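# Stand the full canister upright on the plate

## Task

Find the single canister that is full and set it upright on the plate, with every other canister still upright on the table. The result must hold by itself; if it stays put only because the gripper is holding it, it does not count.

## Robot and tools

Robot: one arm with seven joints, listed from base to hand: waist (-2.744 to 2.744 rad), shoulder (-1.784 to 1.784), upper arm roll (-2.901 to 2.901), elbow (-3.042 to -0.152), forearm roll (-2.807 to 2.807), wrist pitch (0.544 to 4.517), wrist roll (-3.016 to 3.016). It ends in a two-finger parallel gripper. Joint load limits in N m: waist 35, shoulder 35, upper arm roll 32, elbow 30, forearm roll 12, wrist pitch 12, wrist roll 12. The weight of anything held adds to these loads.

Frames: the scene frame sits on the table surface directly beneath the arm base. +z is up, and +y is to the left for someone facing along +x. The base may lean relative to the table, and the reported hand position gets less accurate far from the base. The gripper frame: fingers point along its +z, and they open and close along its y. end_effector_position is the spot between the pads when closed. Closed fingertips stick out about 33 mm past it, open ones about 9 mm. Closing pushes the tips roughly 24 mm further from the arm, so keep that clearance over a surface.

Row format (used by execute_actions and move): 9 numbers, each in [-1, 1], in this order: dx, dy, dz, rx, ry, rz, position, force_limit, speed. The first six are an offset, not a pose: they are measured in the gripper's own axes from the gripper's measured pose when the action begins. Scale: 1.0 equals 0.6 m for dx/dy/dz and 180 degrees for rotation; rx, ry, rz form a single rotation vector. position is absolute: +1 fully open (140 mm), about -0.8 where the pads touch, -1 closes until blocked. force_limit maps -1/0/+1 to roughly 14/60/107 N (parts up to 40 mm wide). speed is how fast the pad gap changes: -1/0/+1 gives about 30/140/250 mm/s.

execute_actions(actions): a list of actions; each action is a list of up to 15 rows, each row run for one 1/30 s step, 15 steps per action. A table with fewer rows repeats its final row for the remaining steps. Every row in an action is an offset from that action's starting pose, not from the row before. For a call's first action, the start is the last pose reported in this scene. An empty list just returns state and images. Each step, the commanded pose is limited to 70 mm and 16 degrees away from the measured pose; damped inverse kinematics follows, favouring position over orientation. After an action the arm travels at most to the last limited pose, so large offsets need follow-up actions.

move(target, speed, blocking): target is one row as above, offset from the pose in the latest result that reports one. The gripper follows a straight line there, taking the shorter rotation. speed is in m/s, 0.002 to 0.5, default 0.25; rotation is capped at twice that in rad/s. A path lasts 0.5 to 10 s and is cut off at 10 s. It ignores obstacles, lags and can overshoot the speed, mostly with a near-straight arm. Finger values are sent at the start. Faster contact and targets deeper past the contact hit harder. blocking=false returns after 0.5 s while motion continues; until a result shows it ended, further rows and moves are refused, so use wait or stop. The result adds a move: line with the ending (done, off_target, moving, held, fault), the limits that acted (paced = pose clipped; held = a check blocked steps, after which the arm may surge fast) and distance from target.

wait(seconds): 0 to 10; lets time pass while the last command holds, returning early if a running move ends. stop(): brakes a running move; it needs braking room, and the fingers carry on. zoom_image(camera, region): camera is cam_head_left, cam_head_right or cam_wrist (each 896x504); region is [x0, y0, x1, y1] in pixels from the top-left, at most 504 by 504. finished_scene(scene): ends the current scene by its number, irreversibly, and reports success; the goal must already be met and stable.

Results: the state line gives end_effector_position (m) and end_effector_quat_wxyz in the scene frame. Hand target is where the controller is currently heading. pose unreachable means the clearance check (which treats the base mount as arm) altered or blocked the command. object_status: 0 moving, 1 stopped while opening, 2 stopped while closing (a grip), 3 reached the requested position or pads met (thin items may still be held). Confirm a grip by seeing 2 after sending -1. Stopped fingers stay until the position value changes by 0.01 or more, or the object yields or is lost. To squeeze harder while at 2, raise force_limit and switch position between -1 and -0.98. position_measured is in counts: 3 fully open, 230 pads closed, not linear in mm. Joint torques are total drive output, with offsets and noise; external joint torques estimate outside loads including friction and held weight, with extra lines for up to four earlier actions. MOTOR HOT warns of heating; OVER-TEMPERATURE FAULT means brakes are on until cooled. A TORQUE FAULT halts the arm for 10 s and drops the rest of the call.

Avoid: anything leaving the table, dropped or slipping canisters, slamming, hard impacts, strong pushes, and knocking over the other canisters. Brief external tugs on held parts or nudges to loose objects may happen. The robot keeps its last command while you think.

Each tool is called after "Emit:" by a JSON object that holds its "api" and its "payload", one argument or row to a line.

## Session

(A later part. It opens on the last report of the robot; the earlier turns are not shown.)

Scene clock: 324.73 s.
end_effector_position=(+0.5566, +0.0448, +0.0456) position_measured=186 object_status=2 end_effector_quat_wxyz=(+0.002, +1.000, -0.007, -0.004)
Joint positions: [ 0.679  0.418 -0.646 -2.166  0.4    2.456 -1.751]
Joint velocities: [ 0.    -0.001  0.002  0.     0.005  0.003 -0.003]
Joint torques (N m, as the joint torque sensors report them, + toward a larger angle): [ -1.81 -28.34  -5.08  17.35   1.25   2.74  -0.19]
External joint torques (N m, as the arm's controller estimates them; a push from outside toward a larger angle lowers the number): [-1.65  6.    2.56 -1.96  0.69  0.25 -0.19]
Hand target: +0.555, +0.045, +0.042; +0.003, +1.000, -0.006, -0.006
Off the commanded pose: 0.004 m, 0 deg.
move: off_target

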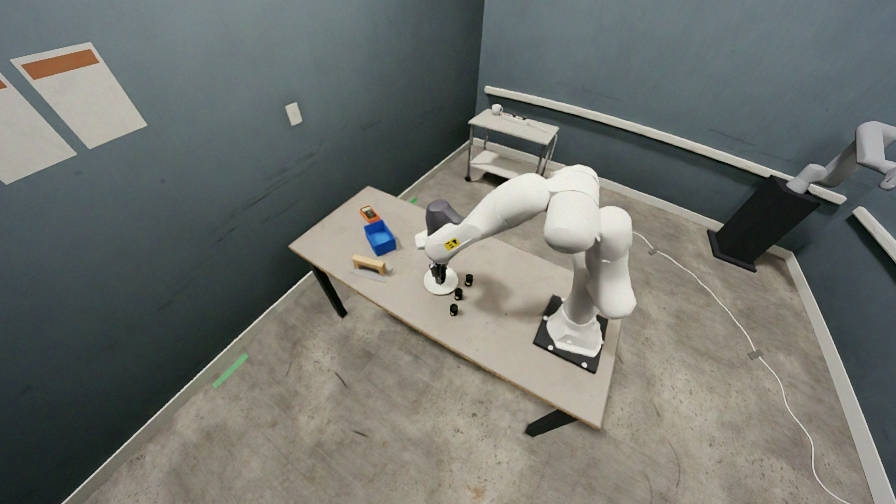

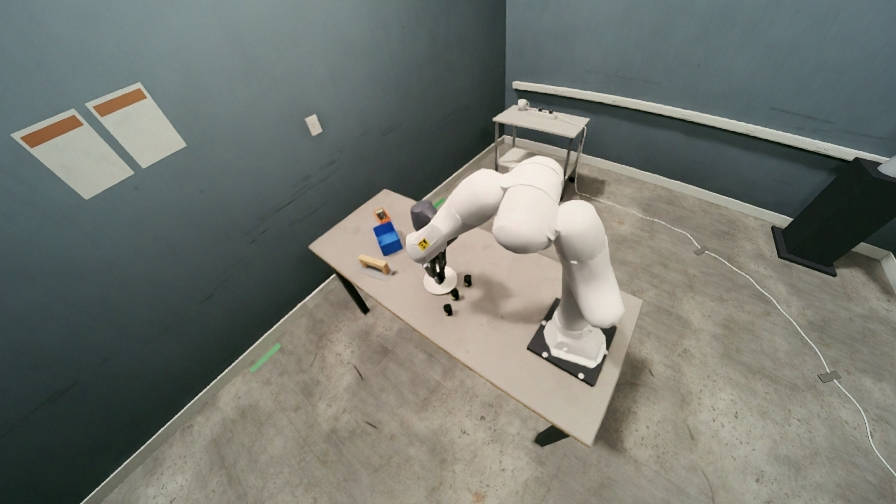

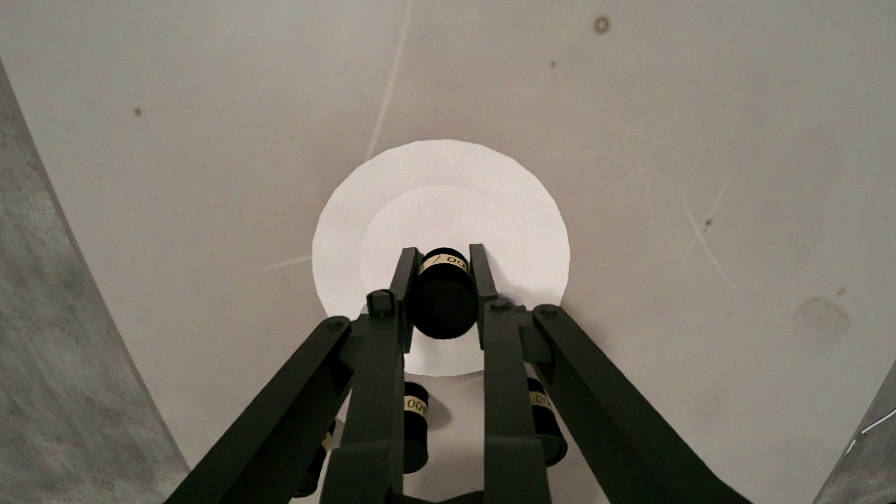

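Emit:
{"api": "execute_actions", "payload": {
  "actions": [
    [[0, 0, 0, 0, 0, 0, 0.1, 0, 0]]
  ]
}}

Emit:
{"api": "move", "payload": {
  "target": [0, 0, -0.17, 0, 0, 0, 0.1, 0, 0],
  "speed": 0.15
}}

Emit:
{"api": "move", "payload": {
  "target": [0, 0, 0, -0.037, 0.247, 0, 0.1, 0, 0],
  "speed": 0.25
}}

Emit:
{"api": "move", "payload": {
  "target": [0, 0, 0, 0.0045, -0.0297, 0, 0.1, 0, 0],
  "speed": 0.05
}}

Emit:
{"api": "move", "payload": {
  "target": [0, 0, 0, -0.0045, 0.0297, 0, 0.1, 0, 0],
  "speed": 0.05
}}

Scene clock: 338.50 s.
end_effector_position=(+0.5568, +0.0449, +0.0457) position_measured=117 object_status=0 end_effector_quat_wxyz=(+0.002, +1.000, -0.007, -0.004)
Joint positions: [ 0.679  0.418 -0.646 -2.166  0.401  2.457 -1.752]
Joint velocities: [ 0.     0.001 -0.001 -0.001  0.    -0.    -0.001]
Joint torques (N m, as the joint torque sensors report them, + toward a larger angle): [ -0.48 -32.92  -7.82  17.88   0.52   2.18   0.06]
External joint torques (N m, as the arm's controller estimates them; a push from outside toward a larger angle lowers the number): [-0.24  1.27 -0.14 -1.34 -0.03 -0.31  0.06]
Hand target: +0.557, +0.045, +0.046; +0.002, +1.000, -0.007, -0.004
Off the commanded pose: 0.000 m, 0 deg.

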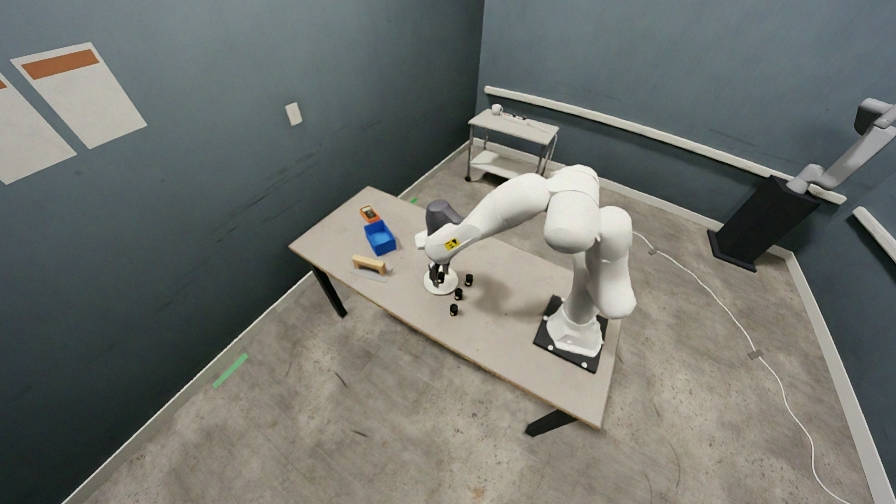

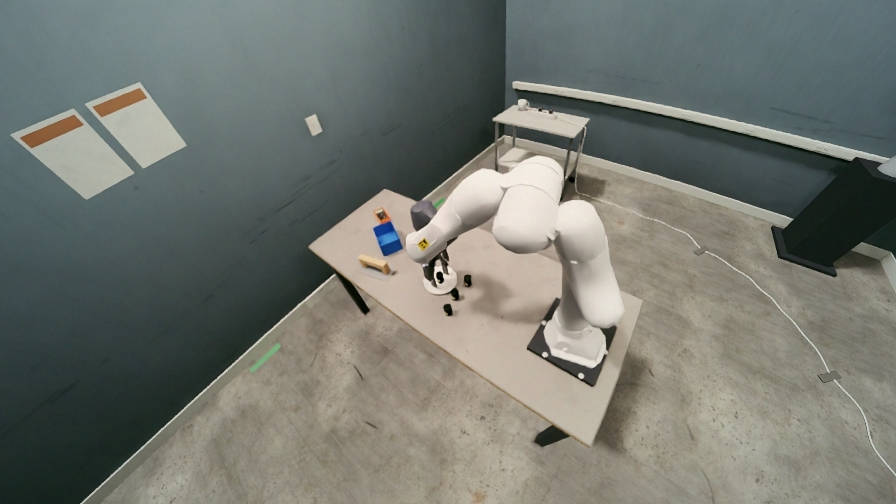

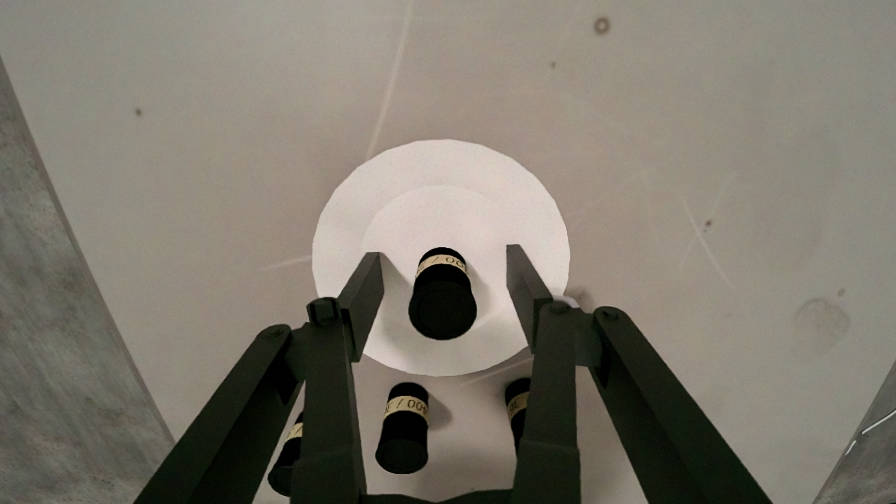

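Scene clock: 339.80 s.
end_effector_position=(+0.5572, +0.0462, +0.1474) position_measured=117 object_status=3 end_effector_quat_wxyz=(+0.000, +1.000, -0.002, -0.004)
Joint positions: [ 0.78   0.211 -0.771 -2.127  0.197  2.26  -1.625]
Joint velocities: [ 0.001  0.001  0.     0.001 -0.004 -0.011  0.027]
Joint torques (N m, as the joint torque sensors report them, + toward a larger angle): [  0.73 -27.88  -6.2   21.73   0.14   1.84   0.18]
External joint torques (N m, as the arm's controller estimates them; a push from outside toward a larger angle lowers the number): [ 0.87  0.64 -1.63 -0.5  -0.53 -0.66  0.18]
Hand target: +0.557, +0.046, +0.148; +0.001, +1.000, -0.007, -0.005
Off the commanded pose: 0.001 m, 1 deg.
move: done

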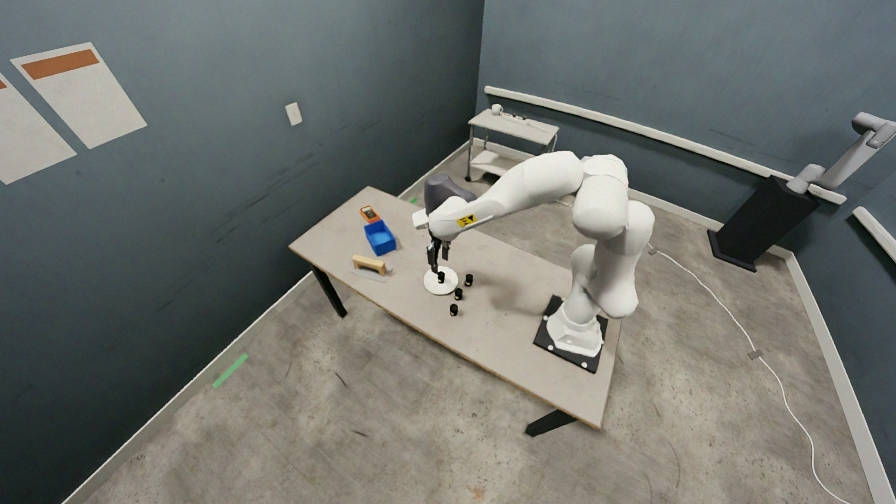

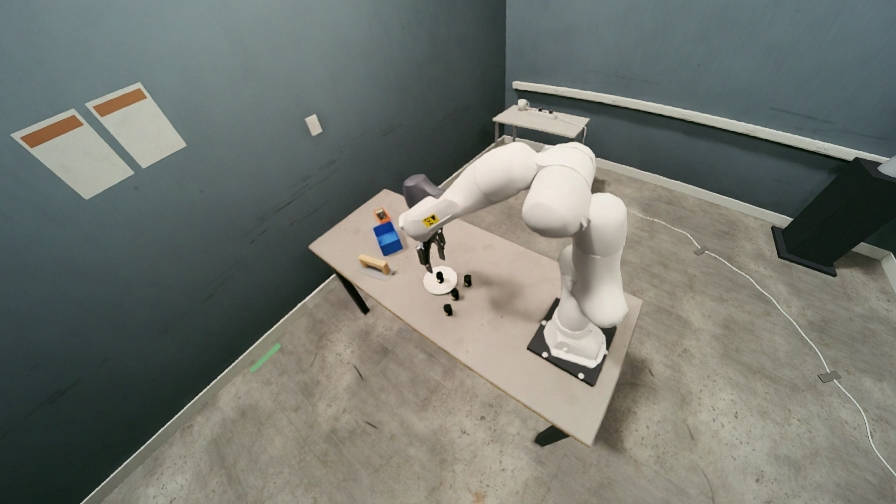

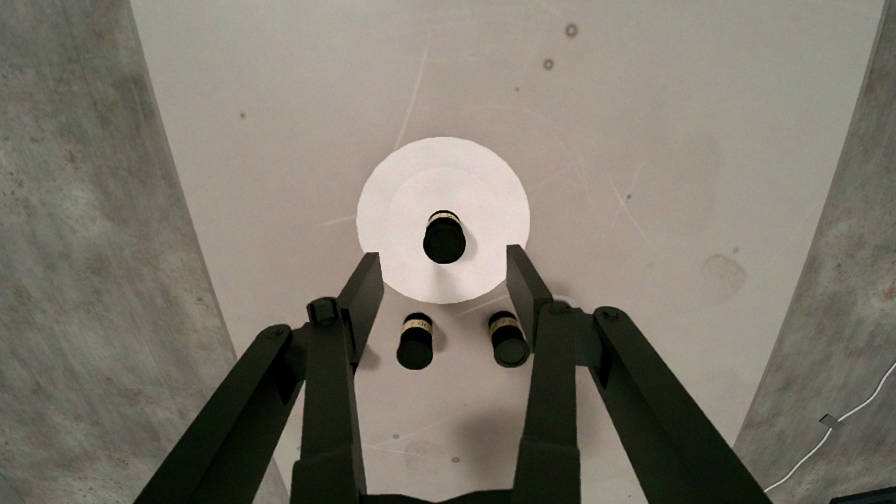

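Scene clock: 342.20 s.
end_effector_position=(+0.5618, +0.0372, +0.1481) position_measured=117 object_status=3 end_effector_quat_wxyz=(+0.001, +0.956, +0.044, +0.289)
Joint positions: [ 0.523 -0.017 -0.682 -2.635 -0.94   3.238 -0.812]
Joint velocities: [-0.045  0.     0.058  0.057 -0.228 -0.073  0.228]
Joint torques (N m, as the joint torque sensors report them, + toward a larger angle): [ -1.16 -20.28   1.71  17.44   0.81   2.37   0.26]
External joint torques (N m, as the arm's controller estimates them; a push from outside toward a larger angle lowers the number): [-1.    0.76  1.68  0.09 -0.62 -0.66  0.24]
Hand target: +0.561, +0.036, +0.147; -0.000, +0.958, +0.022, +0.286
Off the commanded pose: 0.010 m, 13 deg.
move: off_target

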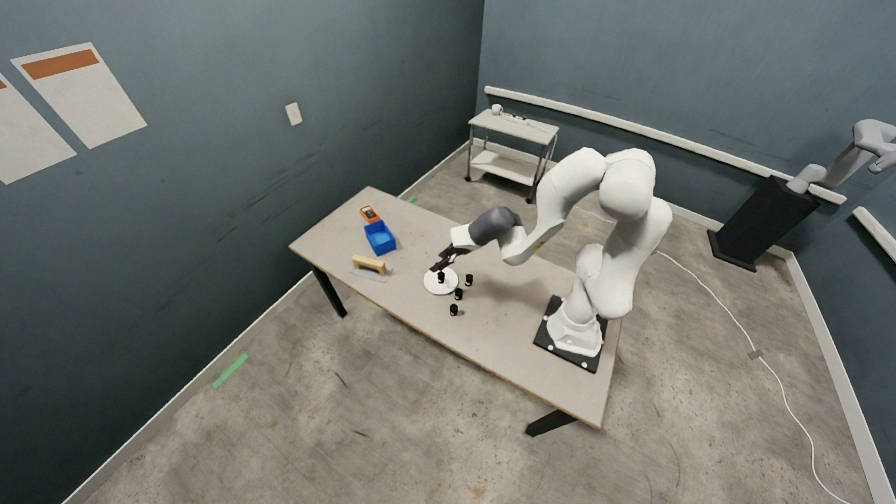

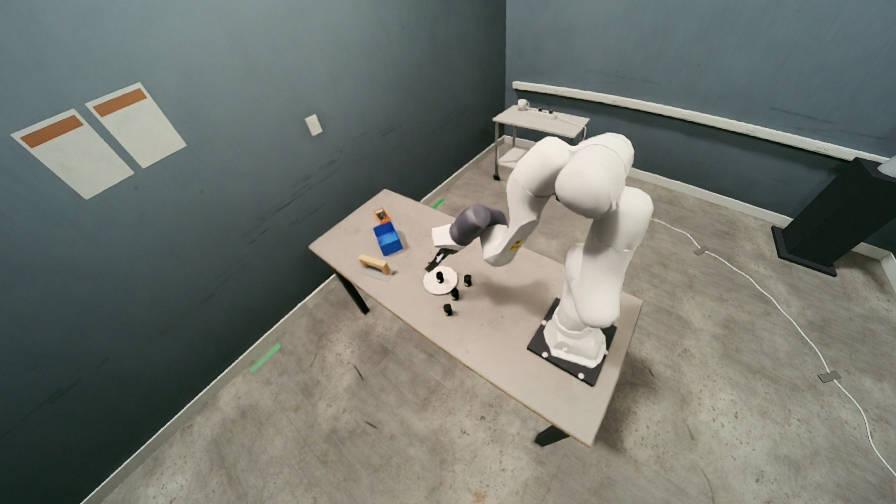

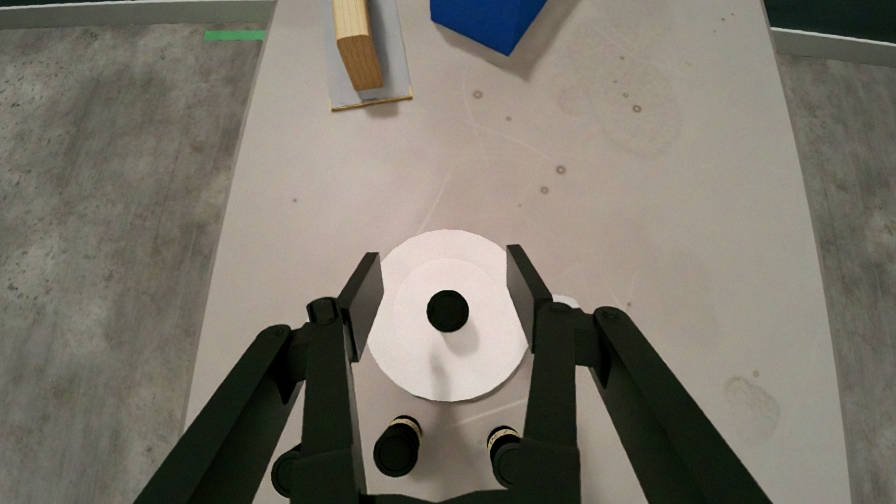

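Scene clock: 344.47 s.
end_effector_position=(+0.5599, +0.0402, +0.1472) position_measured=117 object_status=3 end_effector_quat_wxyz=(-0.007, +0.969, +0.031, +0.243)
Joint positions: [ 0.897 -0.074 -0.943 -2.642 -0.366  3.084 -1.284]
Joint velocities: [ 0.107 -0.011 -0.102  0.     0.085 -0.014 -0.127]
Joint torques (N m, as the joint torque sensors report them, + toward a larger angle): [  1.09 -15.39  -0.64  18.05   1.41   2.7   -0.2 ]
External joint torques (N m, as the arm's controller estimates them; a push from outside toward a larger angle lowers the number): [ 1.25  0.03 -1.99 -0.83  0.68 -0.62 -0.21]
Hand target: +0.559, +0.040, +0.147; -0.005, +0.969, +0.045, +0.242
Off the commanded pose: 0.004 m, 2 deg.
move: off_target

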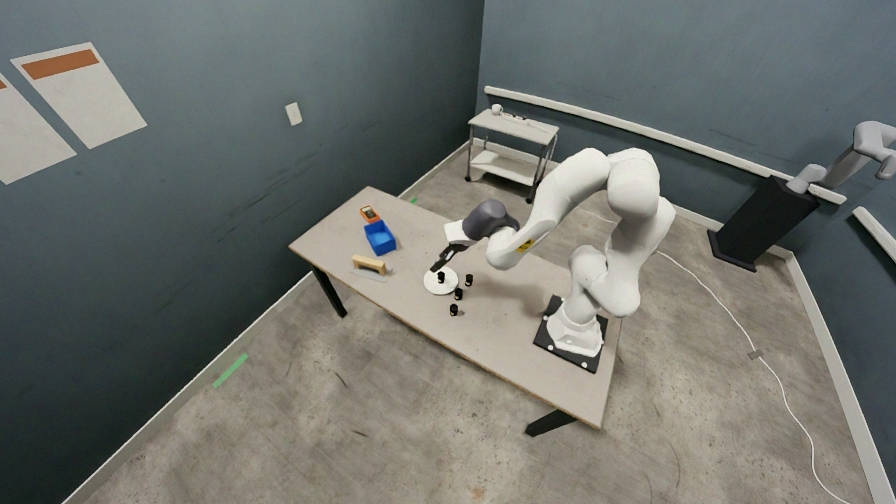

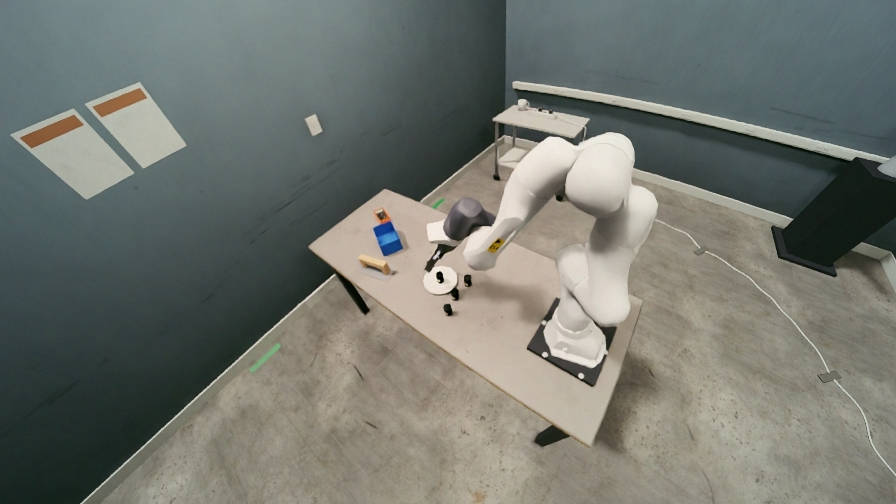

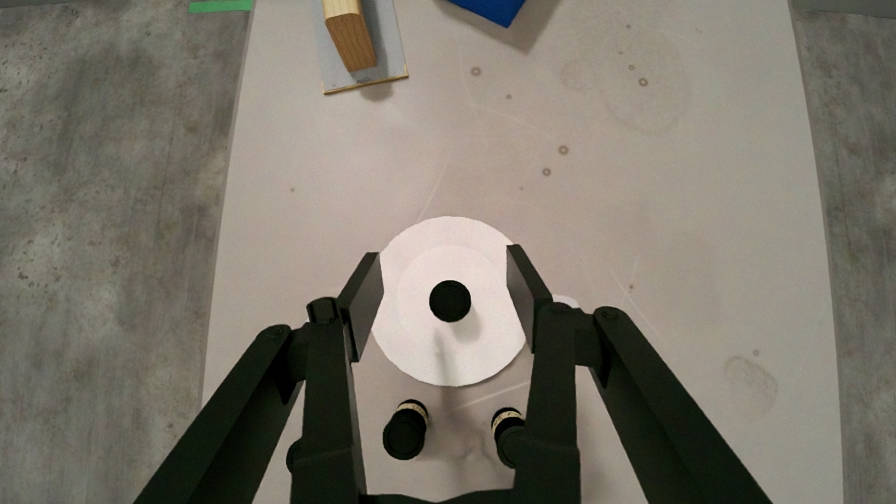

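Scene clock: 345.73 s.
end_effector_position=(+0.5607, +0.0372, +0.1469) position_measured=117 object_status=3 end_effector_quat_wxyz=(-0.006, +0.959, +0.044, +0.281)
Joint positions: [ 0.673 -0.038 -0.781 -2.681 -0.582  3.233 -1.133]
Joint velocities: [-0.147  0.008  0.133  0.001 -0.116  0.023  0.121]
Joint torques (N m, as the joint torque sensors report them, + toward a larger angle): [ -1.44 -16.64   2.34  17.22   0.47   3.45   0.2 ]
External joint torques (N m, as the arm's controller estimates them; a push from outside toward a larger angle lowers the number): [-1.4   2.3   1.85 -0.62 -0.59  0.13  0.19]
Hand target: +0.561, +0.038, +0.147; -0.010, +0.958, +0.032, +0.283
Off the commanded pose: 0.003 m, 2 deg.
move: done

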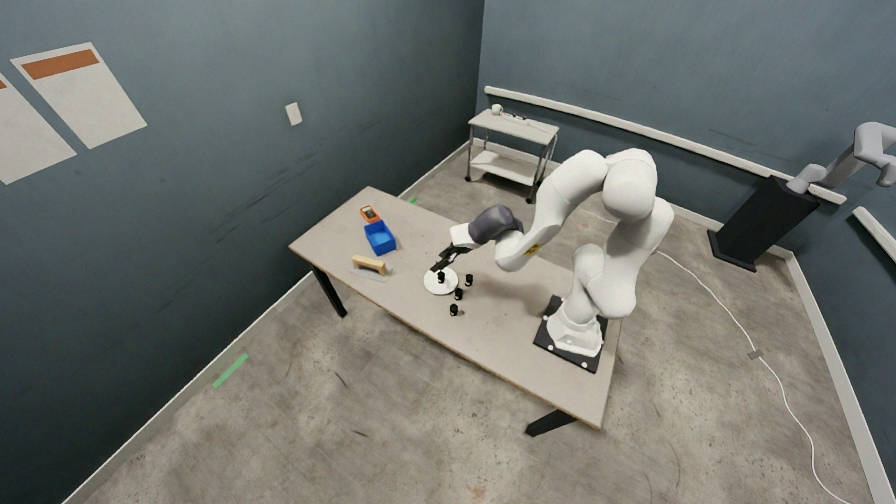

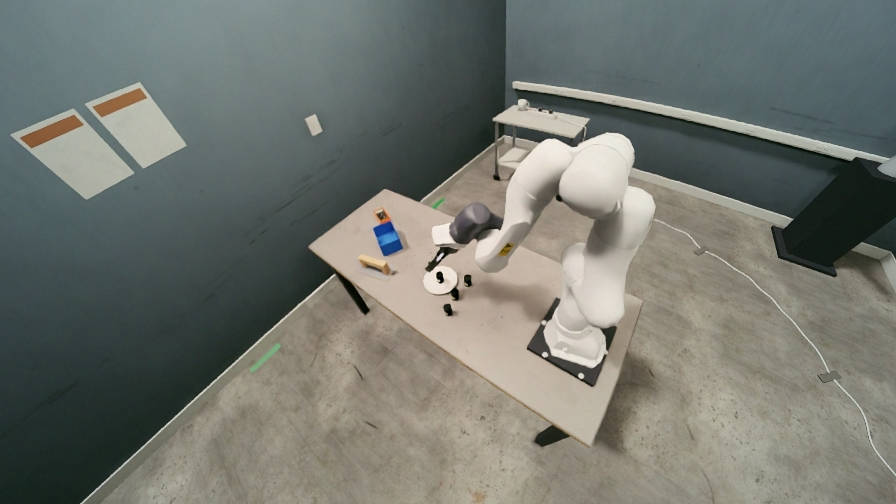

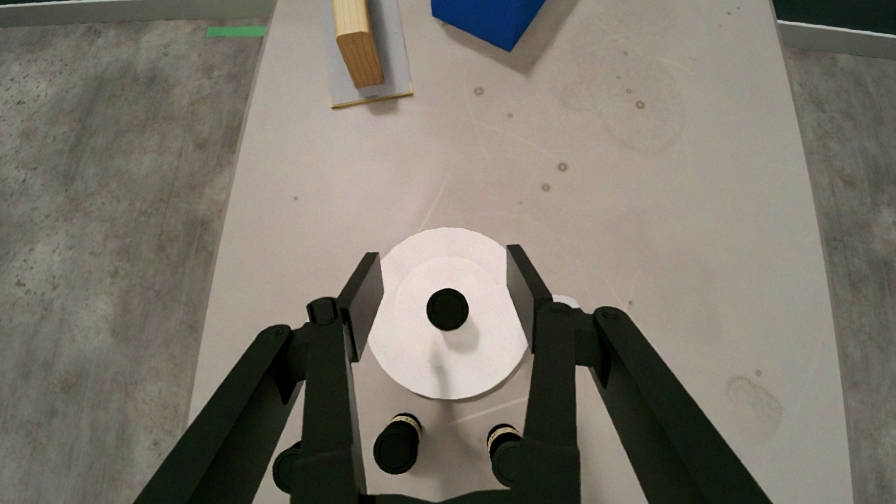

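Emit:
{"api": "execute_actions", "payload": {
  "actions": []
}}

Scene clock: 358.67 s.
end_effector_position=(+0.5607, +0.0383, +0.1472) position_measured=117 object_status=3 end_effector_quat_wxyz=(-0.010, +0.959, +0.033, +0.282)
Joint positions: [ 0.661 -0.037 -0.77  -2.681 -0.595  3.237 -1.096]
Joint velocities: [-0.    -0.     0.     0.001 -0.001  0.     0.002]
Joint torques (N m, as the joint torque sensors report them, + toward a larger angle): [ -1.96 -17.26   1.57  17.     0.53   3.48   0.21]
External joint torques (N m, as the arm's controller estimates them; a push from outside toward a larger angle lowers the number): [-1.85  1.78  1.11 -0.77 -0.5   0.18  0.19]
Hand target: +0.561, +0.038, +0.147; -0.010, +0.958, +0.032, +0.283
Off the commanded pose: 0.002 m, 1 deg.

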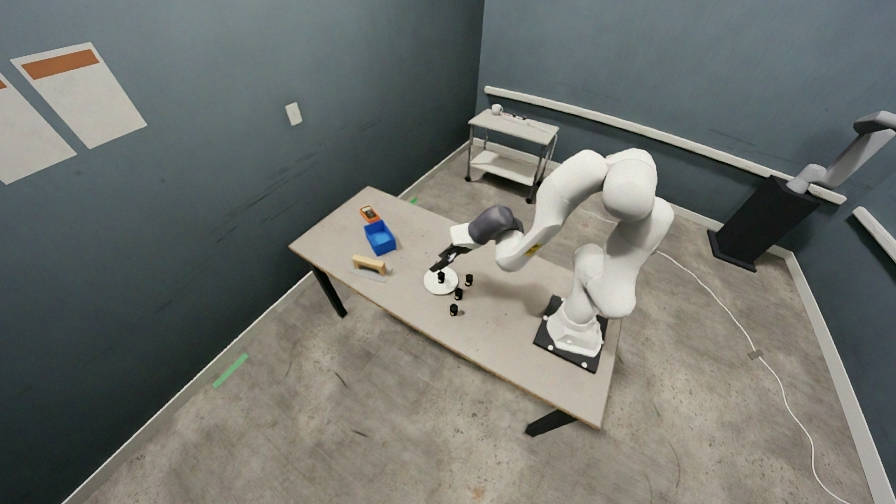

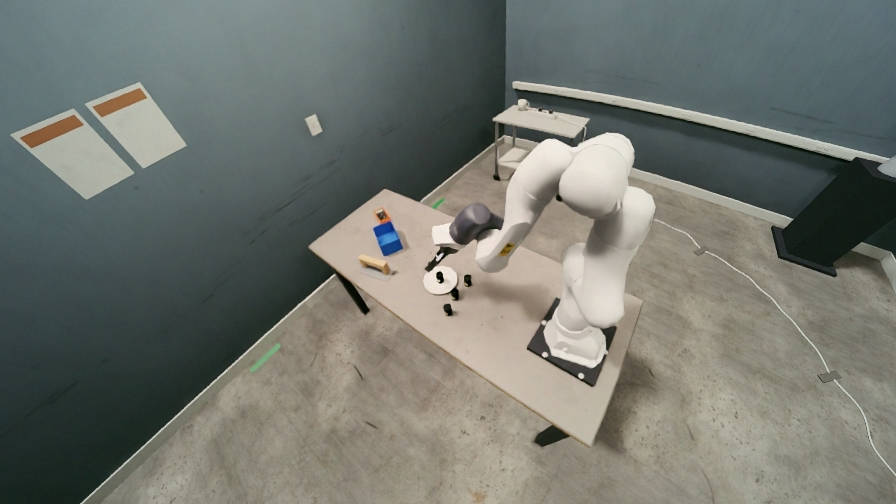

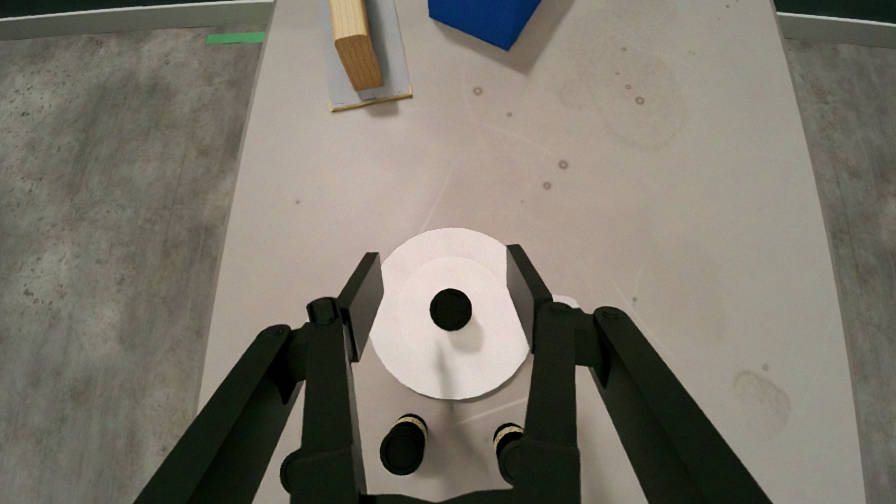

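Emit:
{"api": "finished_scene", "payload": {
  "scene": 1
}}

The scene is finished: the task was done.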